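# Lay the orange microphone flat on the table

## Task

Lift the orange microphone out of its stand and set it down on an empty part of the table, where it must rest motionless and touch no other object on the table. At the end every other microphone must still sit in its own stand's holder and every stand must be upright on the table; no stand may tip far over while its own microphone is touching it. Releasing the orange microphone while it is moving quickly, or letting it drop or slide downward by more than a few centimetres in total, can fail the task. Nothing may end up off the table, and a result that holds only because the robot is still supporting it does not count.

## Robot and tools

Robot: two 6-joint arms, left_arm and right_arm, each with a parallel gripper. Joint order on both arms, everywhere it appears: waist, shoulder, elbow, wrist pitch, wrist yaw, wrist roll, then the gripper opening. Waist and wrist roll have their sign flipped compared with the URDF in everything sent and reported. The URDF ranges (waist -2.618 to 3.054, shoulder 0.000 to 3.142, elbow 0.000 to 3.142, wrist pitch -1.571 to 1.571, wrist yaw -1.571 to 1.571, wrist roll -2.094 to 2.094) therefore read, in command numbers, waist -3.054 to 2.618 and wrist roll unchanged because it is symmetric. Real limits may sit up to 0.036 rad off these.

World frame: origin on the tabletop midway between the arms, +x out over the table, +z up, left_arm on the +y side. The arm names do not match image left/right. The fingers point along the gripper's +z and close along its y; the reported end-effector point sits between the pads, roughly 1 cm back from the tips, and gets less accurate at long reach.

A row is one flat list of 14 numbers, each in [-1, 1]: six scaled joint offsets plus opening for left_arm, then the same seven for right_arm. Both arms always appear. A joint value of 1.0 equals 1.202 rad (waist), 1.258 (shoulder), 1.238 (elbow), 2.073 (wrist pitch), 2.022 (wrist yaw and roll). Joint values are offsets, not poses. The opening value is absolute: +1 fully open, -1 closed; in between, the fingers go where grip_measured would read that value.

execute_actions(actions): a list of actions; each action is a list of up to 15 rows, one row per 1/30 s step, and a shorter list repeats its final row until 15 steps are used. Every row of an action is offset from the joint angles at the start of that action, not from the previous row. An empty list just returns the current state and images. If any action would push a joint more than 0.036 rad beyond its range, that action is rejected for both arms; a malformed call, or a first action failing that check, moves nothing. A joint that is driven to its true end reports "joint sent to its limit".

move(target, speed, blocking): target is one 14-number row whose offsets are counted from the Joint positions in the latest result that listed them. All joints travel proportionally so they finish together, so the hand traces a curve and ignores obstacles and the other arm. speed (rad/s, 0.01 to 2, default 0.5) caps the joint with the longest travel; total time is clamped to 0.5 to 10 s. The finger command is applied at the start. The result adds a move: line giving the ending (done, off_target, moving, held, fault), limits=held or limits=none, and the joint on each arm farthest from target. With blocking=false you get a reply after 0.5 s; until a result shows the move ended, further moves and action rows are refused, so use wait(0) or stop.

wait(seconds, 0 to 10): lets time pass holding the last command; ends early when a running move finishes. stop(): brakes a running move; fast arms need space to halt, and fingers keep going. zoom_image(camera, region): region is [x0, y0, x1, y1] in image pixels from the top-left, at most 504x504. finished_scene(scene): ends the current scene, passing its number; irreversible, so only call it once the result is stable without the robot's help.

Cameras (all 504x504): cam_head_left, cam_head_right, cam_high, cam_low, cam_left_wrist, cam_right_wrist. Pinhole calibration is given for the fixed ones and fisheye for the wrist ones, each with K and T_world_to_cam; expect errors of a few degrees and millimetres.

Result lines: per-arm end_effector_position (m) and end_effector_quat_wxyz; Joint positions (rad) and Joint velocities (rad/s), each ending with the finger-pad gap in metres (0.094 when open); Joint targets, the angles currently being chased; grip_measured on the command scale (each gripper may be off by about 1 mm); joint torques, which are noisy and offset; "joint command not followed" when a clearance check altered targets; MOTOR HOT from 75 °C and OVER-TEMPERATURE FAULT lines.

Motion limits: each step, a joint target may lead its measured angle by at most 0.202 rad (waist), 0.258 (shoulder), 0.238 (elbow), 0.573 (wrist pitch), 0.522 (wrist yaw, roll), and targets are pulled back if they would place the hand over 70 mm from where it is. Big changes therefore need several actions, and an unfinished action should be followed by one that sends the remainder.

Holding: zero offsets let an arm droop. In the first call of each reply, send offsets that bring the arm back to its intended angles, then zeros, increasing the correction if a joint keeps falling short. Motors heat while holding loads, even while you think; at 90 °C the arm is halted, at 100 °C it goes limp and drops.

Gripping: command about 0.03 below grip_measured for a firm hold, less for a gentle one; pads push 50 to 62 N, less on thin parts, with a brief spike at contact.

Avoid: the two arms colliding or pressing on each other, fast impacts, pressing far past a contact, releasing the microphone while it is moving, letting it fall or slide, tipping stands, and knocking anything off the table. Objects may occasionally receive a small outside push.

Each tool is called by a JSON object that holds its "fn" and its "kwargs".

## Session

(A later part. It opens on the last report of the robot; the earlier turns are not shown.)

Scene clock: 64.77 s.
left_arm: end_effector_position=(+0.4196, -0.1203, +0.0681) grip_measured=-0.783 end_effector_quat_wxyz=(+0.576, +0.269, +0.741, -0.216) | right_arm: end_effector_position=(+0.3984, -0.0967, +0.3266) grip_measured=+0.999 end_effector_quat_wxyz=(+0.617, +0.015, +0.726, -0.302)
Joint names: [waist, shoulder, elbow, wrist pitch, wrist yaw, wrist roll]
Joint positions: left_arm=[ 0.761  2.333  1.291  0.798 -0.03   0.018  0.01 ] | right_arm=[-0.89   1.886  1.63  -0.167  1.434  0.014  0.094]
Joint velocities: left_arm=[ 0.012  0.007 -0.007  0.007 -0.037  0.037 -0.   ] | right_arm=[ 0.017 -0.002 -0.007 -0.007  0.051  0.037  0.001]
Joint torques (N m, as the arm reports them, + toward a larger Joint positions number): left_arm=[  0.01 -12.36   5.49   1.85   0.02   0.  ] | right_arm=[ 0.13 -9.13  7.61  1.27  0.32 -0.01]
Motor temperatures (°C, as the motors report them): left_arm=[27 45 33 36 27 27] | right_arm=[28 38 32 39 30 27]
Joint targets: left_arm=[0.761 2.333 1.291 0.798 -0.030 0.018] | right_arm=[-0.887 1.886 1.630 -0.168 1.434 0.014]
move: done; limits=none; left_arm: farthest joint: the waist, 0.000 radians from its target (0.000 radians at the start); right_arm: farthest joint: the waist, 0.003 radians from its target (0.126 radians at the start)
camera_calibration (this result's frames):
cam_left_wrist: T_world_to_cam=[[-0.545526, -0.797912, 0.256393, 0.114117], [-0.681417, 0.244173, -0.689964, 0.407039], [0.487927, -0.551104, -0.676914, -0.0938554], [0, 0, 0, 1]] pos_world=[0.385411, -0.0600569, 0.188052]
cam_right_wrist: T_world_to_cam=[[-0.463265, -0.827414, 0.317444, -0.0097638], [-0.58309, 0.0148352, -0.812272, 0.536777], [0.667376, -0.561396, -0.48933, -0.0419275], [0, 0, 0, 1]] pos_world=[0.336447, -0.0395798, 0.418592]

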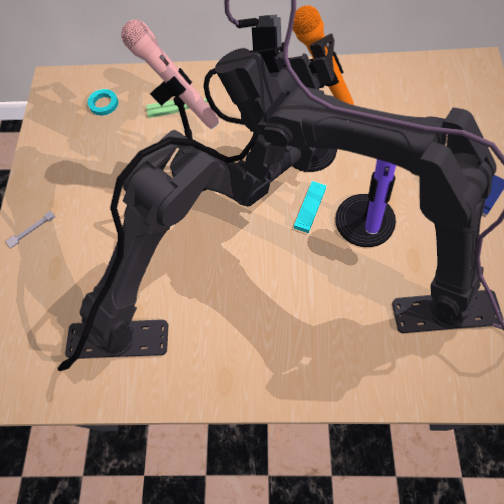

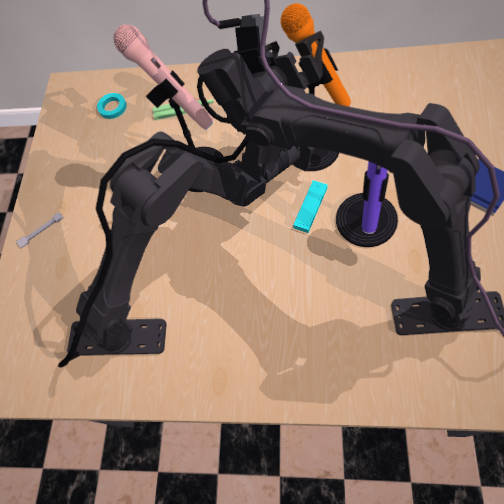

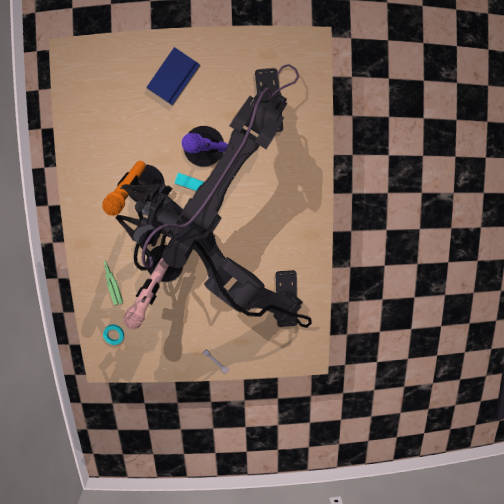

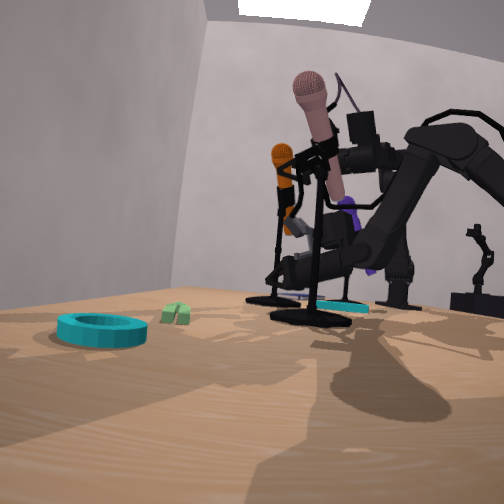

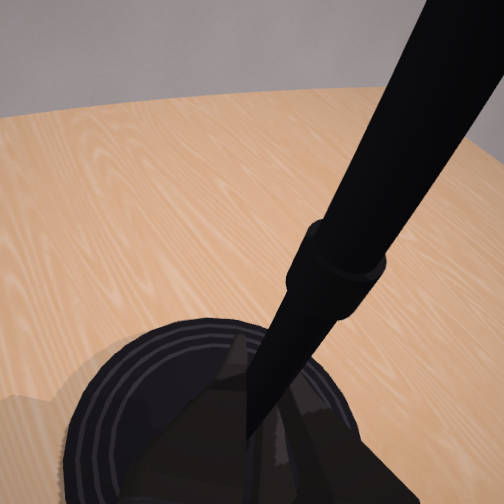

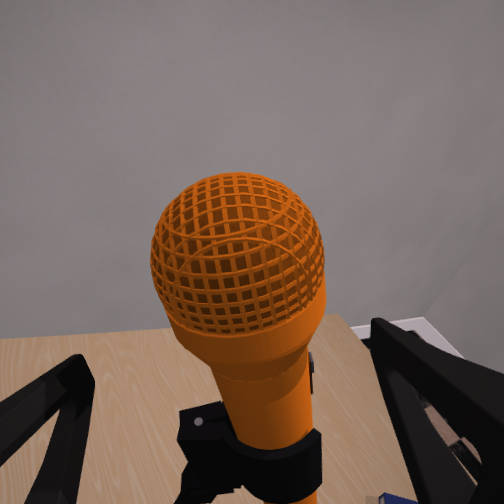

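{"fn": "move", "kwargs": {"target": [0,0,0,0,0,0,-0.95,0.07,0,0,0,-0.025,0,1], "speed": 0.15}}

Scene clock: 67.93 s.
left_arm: end_effector_position=(+0.4196, -0.1203, +0.0681) grip_measured=-0.783 end_effector_quat_wxyz=(+0.576, +0.269, +0.741, -0.216) | right_arm: end_effector_position=(+0.4221, -0.1228, +0.3232) grip_measured=+0.999 end_effector_quat_wxyz=(+0.605, +0.030, +0.732, -0.310)
Joint names: [waist, shoulder, elbow, wrist pitch, wrist yaw, wrist roll]
Joint positions: left_arm=[ 0.761  2.333  1.291  0.798 -0.03   0.018  0.01 ] | right_arm=[-0.809  1.886  1.63  -0.167  1.388  0.014  0.094]
Joint velocities: left_arm=[ 0.007 -0.007 -0.012 -0.007  0.007 -0.037  0.001] | right_arm=[ 0.007  0.022 -0.032 -0.007 -0.081  0.022  0.001]
Joint torques (N m, as the arm reports them, + toward a larger Joint positions number): left_arm=[  0.02 -12.38   5.49   1.85   0.03   0.  ] | right_arm=[ 0.19 -9.16  7.62  1.3   0.26 -0.01]
Motor temperatures (°C, as the motors report them): left_arm=[27 45 33 36 27 27] | right_arm=[28 39 32 39 30 27]
Joint targets: left_arm=[0.761 2.333 1.291 0.798 -0.030 0.018] | right_arm=[-0.806 1.886 1.630 -0.167 1.384 0.014]
move: done; limits=none; left_arm: farthest joint: the waist, 0.000 radians from its target (0.000 radians at the start); right_arm: farthest joint: the wrist yaw, 0.004 radians from its target (0.051 radians at the start)
camera_calibration (this result's frames):
cam_left_wrist: T_world_to_cam=[[-0.545526, -0.797912, 0.256393, 0.114117], [-0.681417, 0.244173, -0.689964, 0.407039], [0.487927, -0.551104, -0.676914, -0.0938554], [0, 0, 0, 1]] pos_world=[0.385411, -0.0600569, 0.188052]
cam_right_wrist: T_world_to_cam=[[-0.489945, -0.812709, 0.315369, -0.00551225], [-0.594296, 0.0467157, -0.802889, 0.553867], [0.637782, -0.580794, -0.505878, -0.0585612], [0, 0, 0, 1]] pos_world=[0.36381, -0.0643662, 0.416807]

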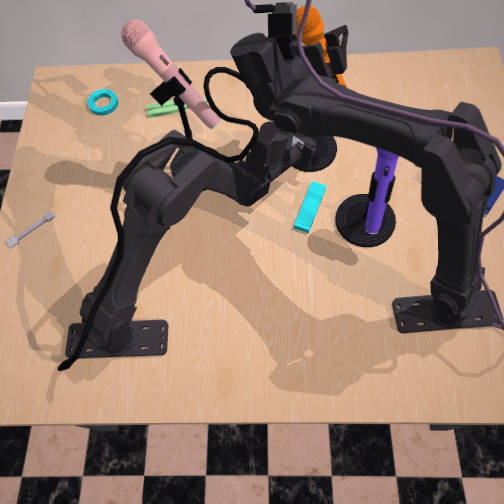

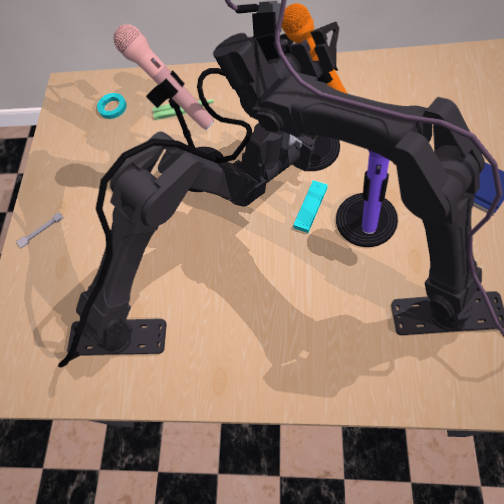

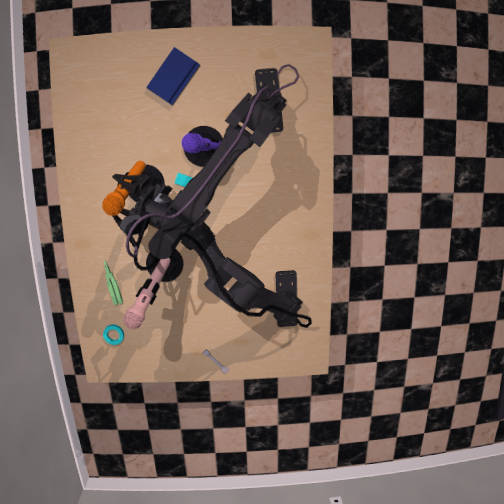

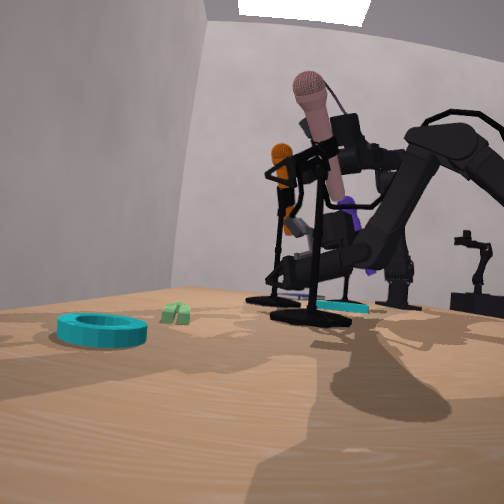

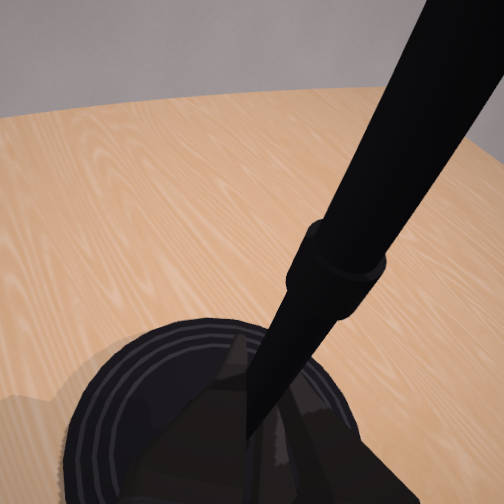

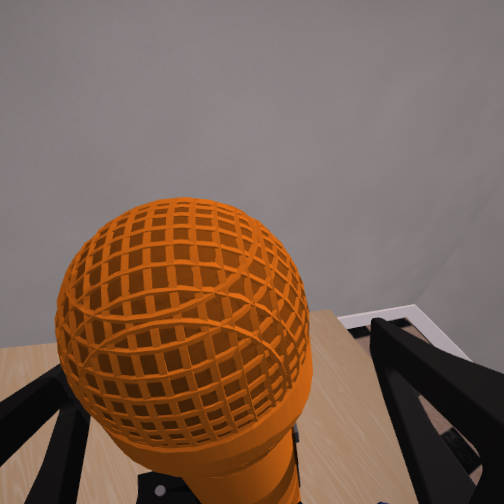

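{"fn": "move", "kwargs": {"target": [0,0,0,0,0,0,-0.95,0,0,0,0,0,0,-0.5]}}

{"fn": "move", "kwargs": {"target": [0,0.03,0,0,0,0,-0.95,-0.012,0.012,0.26,-0.03,0,0,-0.5], "speed": 0.15}}

Scene clock: 71.97 s.
left_arm: end_effector_position=(+0.4205, -0.1194, +0.0685) grip_measured=-0.783 end_effector_quat_wxyz=(+0.576, +0.264, +0.742, -0.218) | right_arm: end_effector_position=(+0.4220, -0.1229, +0.3195) grip_measured=-0.307 end_effector_quat_wxyz=(+0.600, +0.022, +0.734, -0.317)
Joint names: [waist, shoulder, elbow, wrist pitch, wrist yaw, wrist roll]
Joint positions: left_arm=[ 0.759  2.333  1.291  0.799 -0.031  0.028  0.01 ] | right_arm=[-0.809  1.889  1.626 -0.18   1.388  0.019  0.033]
Joint velocities: left_arm=[-0.007 -0.012 -0.007  0.022  0.007 -0.007  0.001] | right_arm=[ 0.017  0.022 -0.007 -0.007 -0.037 -0.007 -0.   ]
Joint torques (N m, as the arm reports them, + toward a larger Joint positions number): left_arm=[  0.16 -12.37   5.49   1.84   0.03  -0.1 ] | right_arm=[-0.07 -9.39  7.89  1.42  0.32 -0.06]
Motor temperatures (°C, as the motors report them): left_arm=[27 46 33 36 27 27] | right_arm=[28 40 32 38 30 27]
Joint targets: left_arm=[0.761 2.333 1.291 0.798 -0.030 0.018] | right_arm=[-0.809 1.886 1.630 -0.167 1.388 0.015]
move: done; limits=none; left_arm: farthest joint: the wrist roll, 0.010 radians from its target (0.000 radians at the start); right_arm: farthest joint: the wrist pitch, 0.013 radians from its target (0.000 radians at the start)
camera_calibration (this result's frames):
cam_left_wrist: T_world_to_cam=[[-0.54006, -0.798747, 0.265216, 0.112335], [-0.685919, 0.235114, -0.688648, 0.408448], [0.4877, -0.553828, -0.674851, -0.0939182], [0, 0, 0, 1]] pos_world=[0.386634, -0.0583188, 0.188103]
cam_right_wrist: T_world_to_cam=[[-0.485566, -0.806242, 0.337933, -0.012747], [-0.605673, 0.0315132, -0.79509, 0.551325], [0.630385, -0.590746, -0.503621, -0.0592707], [0, 0, 0, 1]] pos_world=[0.365096, -0.0626651, 0.41281]

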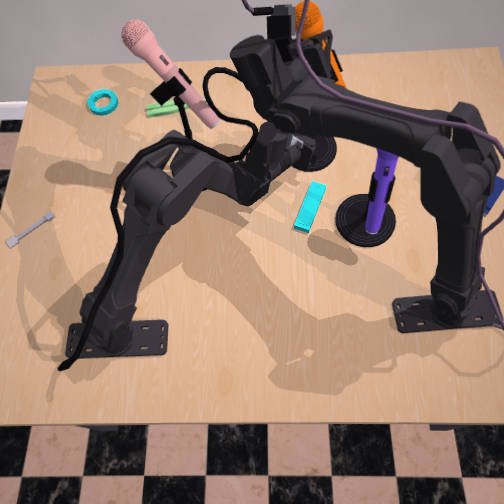

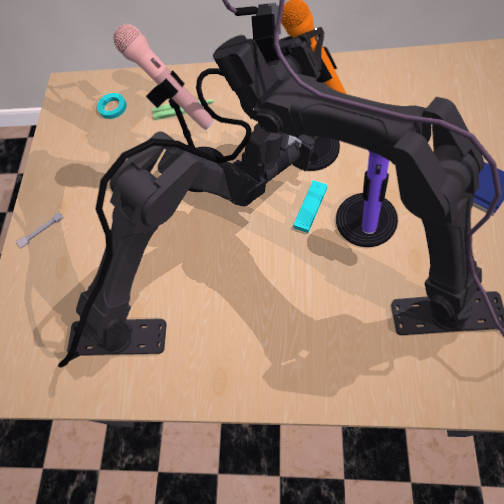

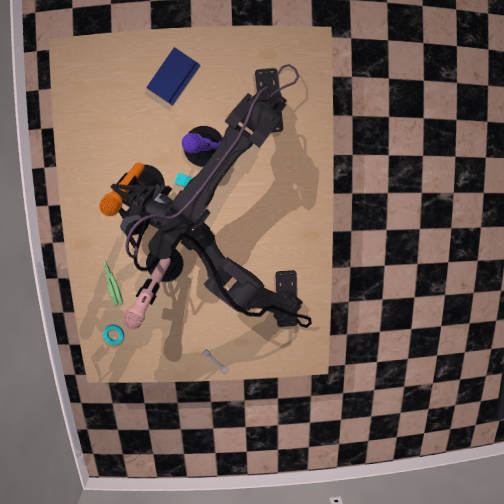

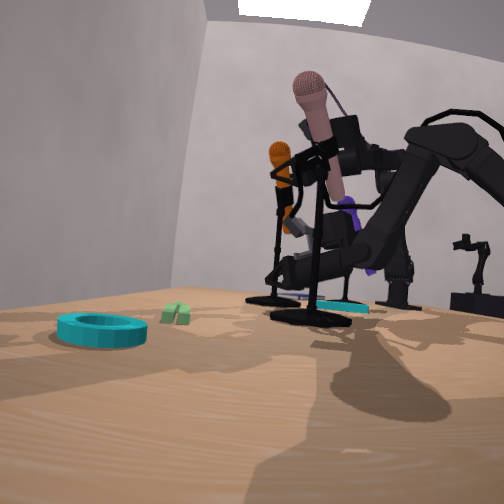

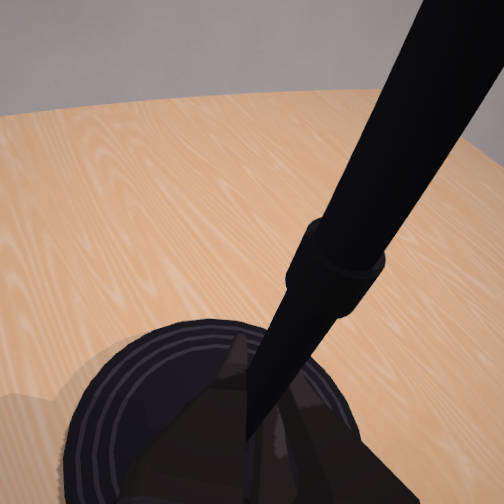

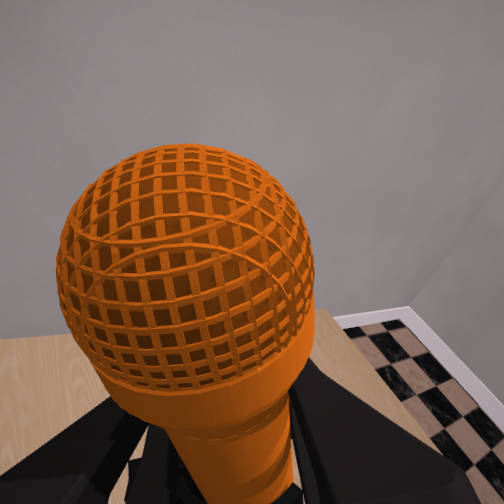

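Scene clock: 74.47 s.
left_arm: end_effector_position=(+0.4261, -0.1155, +0.0709) grip_measured=-0.783 end_effector_quat_wxyz=(+0.583, +0.240, +0.741, -0.231) | right_arm: end_effector_position=(+0.4332, -0.0970, +0.3538) grip_measured=-0.307 end_effector_quat_wxyz=(+0.606, +0.001, +0.743, -0.282)
Joint names: [waist, shoulder, elbow, wrist pitch, wrist yaw, wrist roll]
Joint positions: left_arm=[ 0.75   2.345  1.291  0.838 -0.035  0.071  0.01 ] | right_arm=[-0.819  1.954  1.867 -0.342  1.314  0.017  0.033]
Joint velocities: left_arm=[-0.007 -0.007 -0.007 -0.007 -0.022  0.081  0.   ] | right_arm=[ 0.007  0.002  0.002  0.007 -0.007 -0.051 -0.   ]
Joint torques (N m, as the arm reports them, + toward a larger Joint positions number): left_arm=[  0.82 -10.22   5.46   1.48   0.06  -0.45] | right_arm=[ -0.46 -13.5   14.19   2.29   1.18   0.  ]
Motor temperatures (°C, as the motors report them): left_arm=[27 46 33 36 27 27] | right_arm=[28 41 33 39 30 27]
Joint targets: left_arm=[0.759 2.371 1.291 0.799 -0.031 0.028] | right_arm=[-0.823 1.904 1.948 -0.242 1.389 0.019]
move: off_target (left_arm, right_arm); limits=none; left_arm: farthest joint: the wrist roll, 0.043 radians from its target (0.000 radians at the start); right_arm: farthest joint: the wrist pitch, 0.099 radians from its target (0.062 radians at the start)
camera_calibration (this result's frames):
cam_left_wrist: T_world_to_cam=[[-0.520032, -0.796783, 0.307741, 0.106455], [-0.694869, 0.185126, -0.6949, 0.411517], [0.496713, -0.57521, -0.649931, -0.100884], [0, 0, 0, 1]] pos_world=[0.39142, -0.0493904, 0.187635]
cam_right_wrist: T_world_to_cam=[[-0.416779, -0.851788, 0.317415, -0.0249877], [-0.618787, 0.0100607, -0.785494, 0.584806], [0.665881, -0.52379, -0.531268, -0.0328671], [0, 0, 0, 1]] pos_world=[0.373342, -0.0443833, 0.449832]

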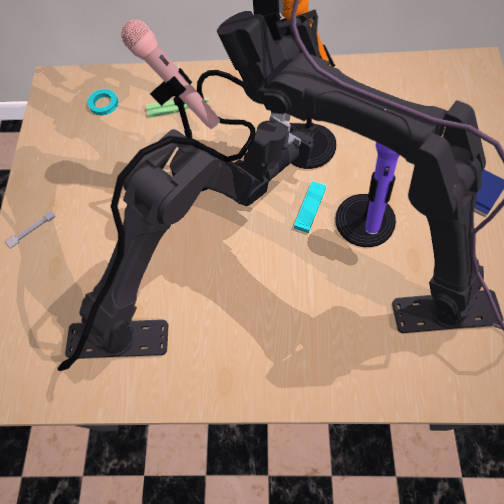

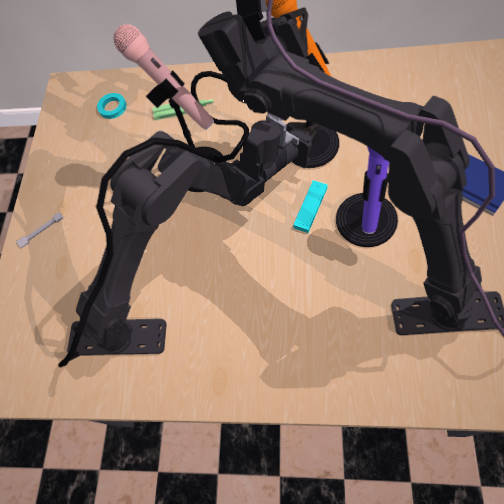

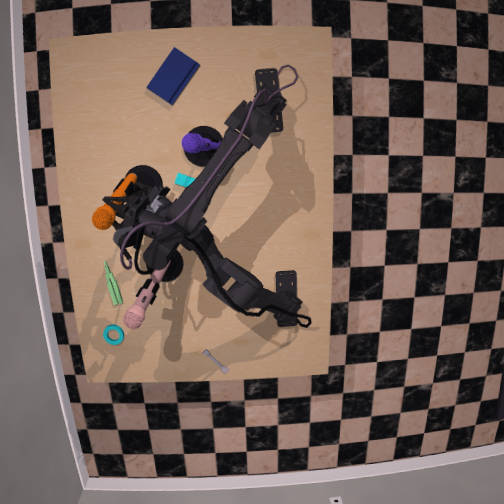

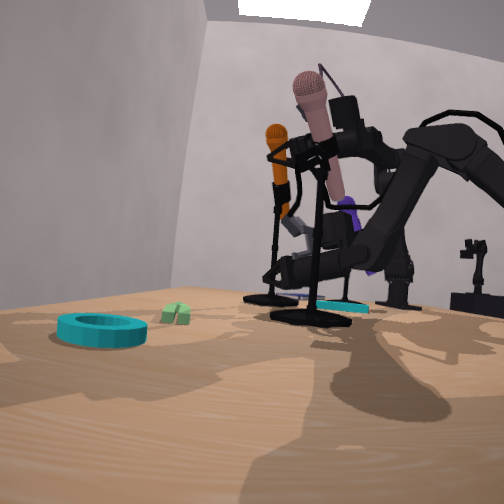

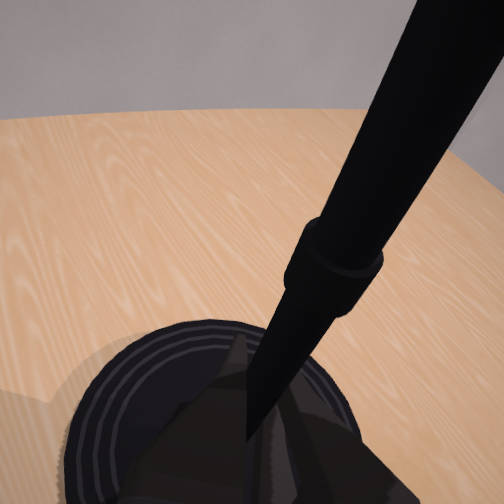

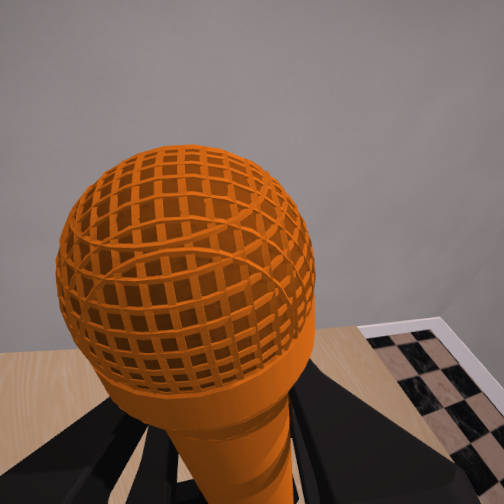

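{"fn": "move", "kwargs": {"target": [0.007,0.02,0,-0.02,0,-0.02,-0.95,-0.012,0.08,0.35,-0.048,0,0,-0.5], "speed": 0.15}}

Scene clock: 79.47 s.
left_arm: end_effector_position=(+0.4307, -0.1107, +0.0732) grip_measured=-0.783 end_effector_quat_wxyz=(+0.586, +0.221, +0.744, -0.233) | right_arm: end_effector_position=(+0.4468, -0.0719, +0.3842) grip_measured=-0.307 end_effector_quat_wxyz=(+0.605, -0.018, +0.750, -0.267)
Joint names: [waist, shoulder, elbow, wrist pitch, wrist yaw, wrist roll]
Joint positions: left_arm=[ 0.744  2.345  1.291  0.847 -0.052  0.1    0.01 ] | right_arm=[-0.824  2.099  2.223 -0.563  1.27   0.019  0.033]
Joint velocities: left_arm=[ 0.007 -0.007 -0.007 -0.037 -0.022  0.051 -0.002] | right_arm=[ 0.007  0.007 -0.002 -0.051  0.007 -0.095 -0.   ]
Joint torques (N m, as the arm reports them, + toward a larger Joint positions number): left_arm=[  1.14 -10.26   5.45   1.36   0.19  -0.73] | right_arm=[ -0.86 -13.88  13.5    2.56   0.82  -0.03]
Motor temperatures (°C, as the motors report them): left_arm=[27 46 33 36 27 27] | right_arm=[28 44 35 41 30 27]
Joint targets: left_arm=[0.758 2.370 1.291 0.796 -0.035 0.030] | right_arm=[-0.833 2.055 2.300 -0.441 1.314 0.017]
move: off_target (left_arm, right_arm); limits=none; left_arm: farthest joint: the wrist roll, 0.070 radians from its target (0.040 radians at the start); right_arm: farthest joint: the wrist pitch, 0.121 radians from its target (0.100 radians at the start)
camera_calibration (this result's frames):
cam_left_wrist: T_world_to_cam=[[-0.49415, -0.803023, 0.33312, 0.0982486], [-0.705902, 0.146948, -0.692899, 0.415774], [0.507462, -0.577546, -0.639471, -0.104621], [0, 0, 0, 1]] pos_world=[0.395136, -0.0426247, 0.188458]
cam_right_wrist: T_world_to_cam=[[-0.370516, -0.870415, 0.324184, -0.0321842], [-0.635277, -0.0171422, -0.772094, 0.617027], [0.6776, -0.49202, -0.546603, -0.00968409], [0, 0, 0, 1]] pos_world=[0.38662, -0.0222011, 0.481543]

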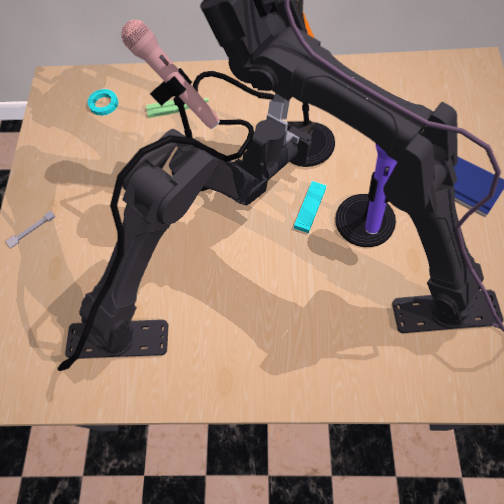

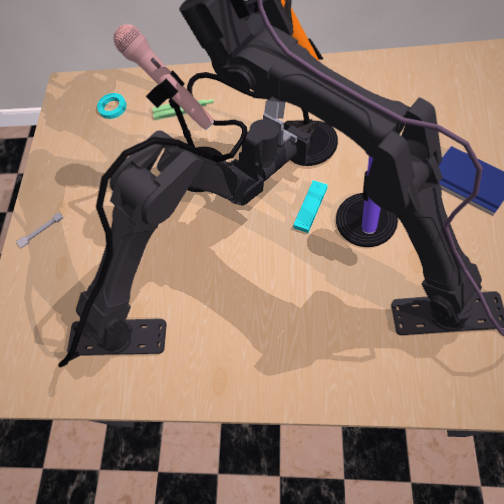

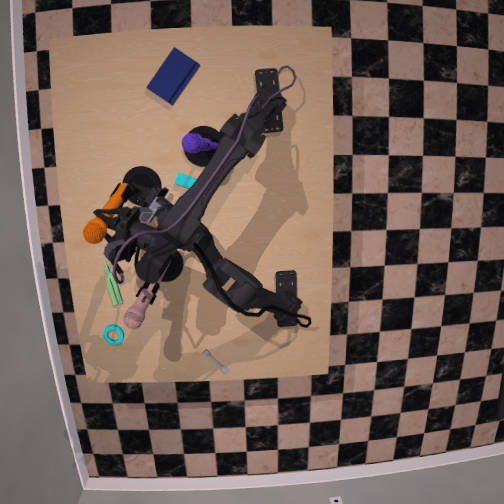

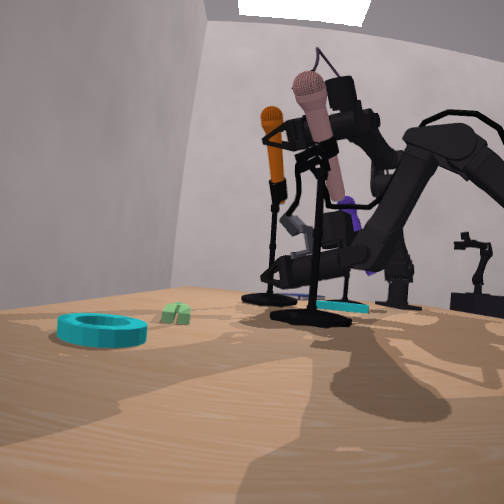

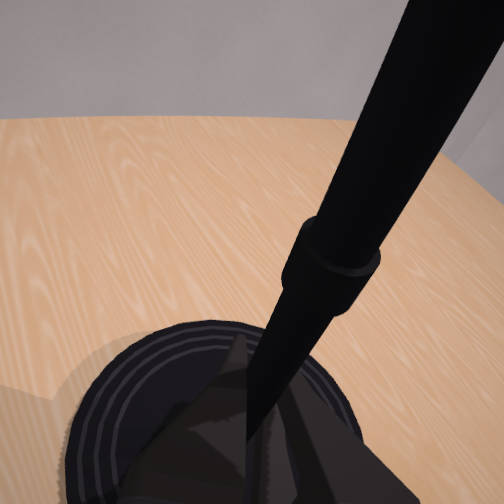

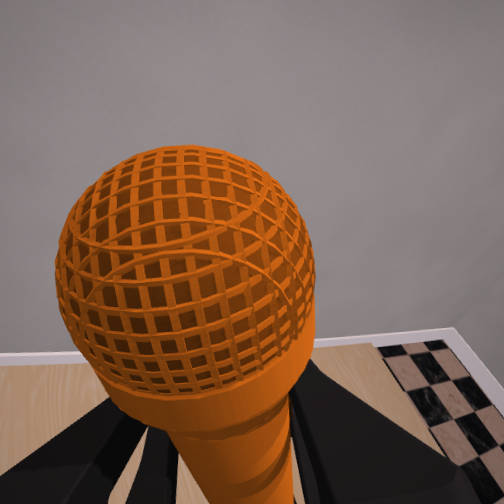

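{"fn": "move", "kwargs": {"target": [0.012,0.02,0,-0.025,0,-0.035,-0.95,-0.012,0.08,0.42,-0.09,0.02,0,-0.5], "speed": 0.15}}

Scene clock: 85.27 s.
left_arm: end_effector_position=(+0.4277, -0.1135, +0.0692) grip_measured=-0.783 end_effector_quat_wxyz=(+0.589, +0.249, +0.738, -0.213) | right_arm: end_effector_position=(+0.4332, -0.0860, +0.4715) grip_measured=-0.307 end_effector_quat_wxyz=(+0.648, +0.049, +0.729, -0.214)
Joint names: [waist, shoulder, elbow, wrist pitch, wrist yaw, wrist roll]
Joint positions: left_arm=[ 0.751  2.349  1.291  0.842 -0.053  0.033  0.01 ] | right_arm=[-0.831  2.213  2.717 -0.753  1.29   0.012  0.033]
Joint velocities: left_arm=[-0.002 -0.012 -0.002  0.007 -0.007  0.066 -0.   ] | right_arm=[ 0.017 -0.007  0.002  0.022 -0.051 -0.022 -0.001]
Joint torques (N m, as the arm reports them, + toward a larger Joint positions number): left_arm=[  0.66 -10.65   5.43   1.39   0.03  -0.03] | right_arm=[ -0.77 -11.35   8.13   1.45   0.43   0.06]
Motor temperatures (°C, as the motors report them): left_arm=[27 46 33 36 27 27] | right_arm=[28 47 36 42 30 27]
Joint targets: left_arm=[0.758 2.370 1.291 0.795 -0.052 0.030] | right_arm=[-0.839 2.200 2.744 -0.750 1.310 0.019]
move: off_target (left_arm, right_arm); limits=none; left_arm: farthest joint: the wrist pitch, 0.047 radians from its target (0.052 radians at the start); right_arm: farthest joint: the elbow, 0.025 radians from its target (0.519 radians at the start)
camera_calibration (this result's frames):
cam_left_wrist: T_world_to_cam=[[-0.520319, -0.810428, 0.26921, 0.110637], [-0.678811, 0.201229, -0.706203, 0.406819], [0.518154, -0.550194, -0.65483, -0.107629], [0, 0, 0, 1]] pos_world=[0.389488, -0.0514168, 0.187034]
cam_right_wrist: T_world_to_cam=[[-0.410995, -0.900728, 0.140612, 0.0236704], [-0.534115, 0.112919, -0.837837, 0.67393], [0.738785, -0.41945, -0.527502, 0.0109991], [0, 0, 0, 1]] pos_world=[0.361559, -0.0501652, 0.567117]

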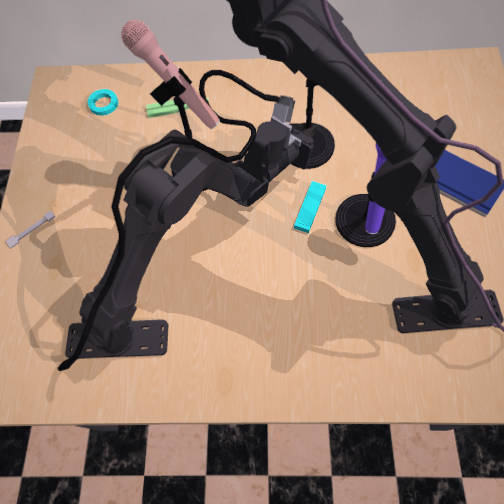

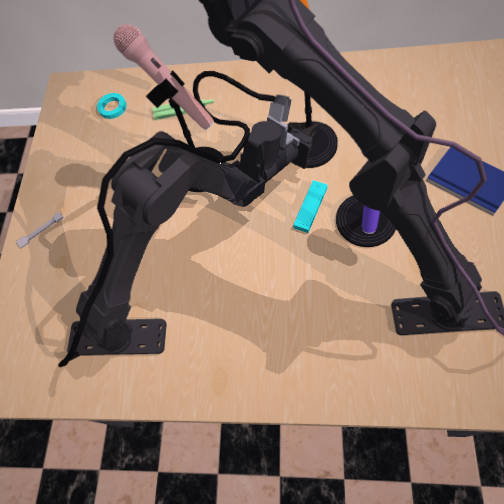

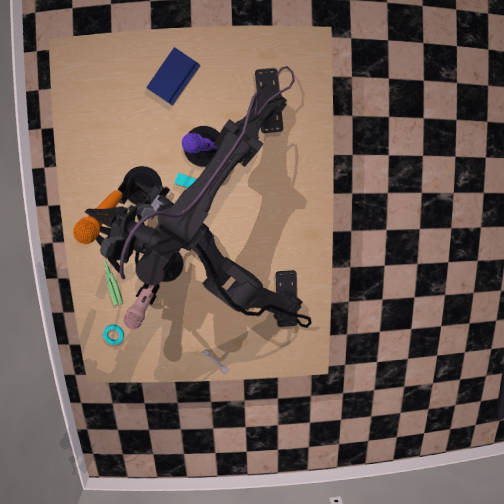

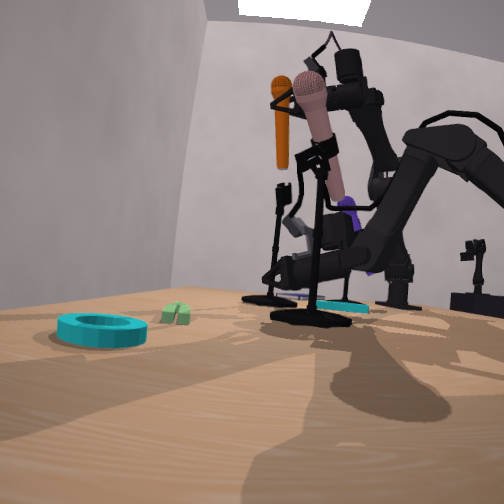

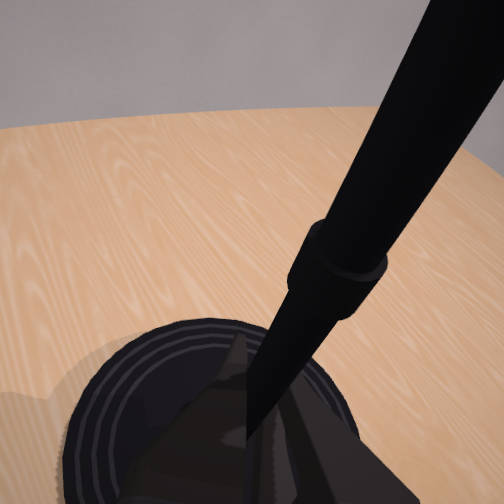

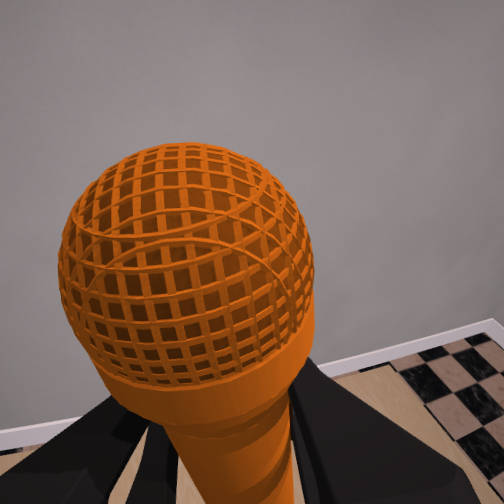

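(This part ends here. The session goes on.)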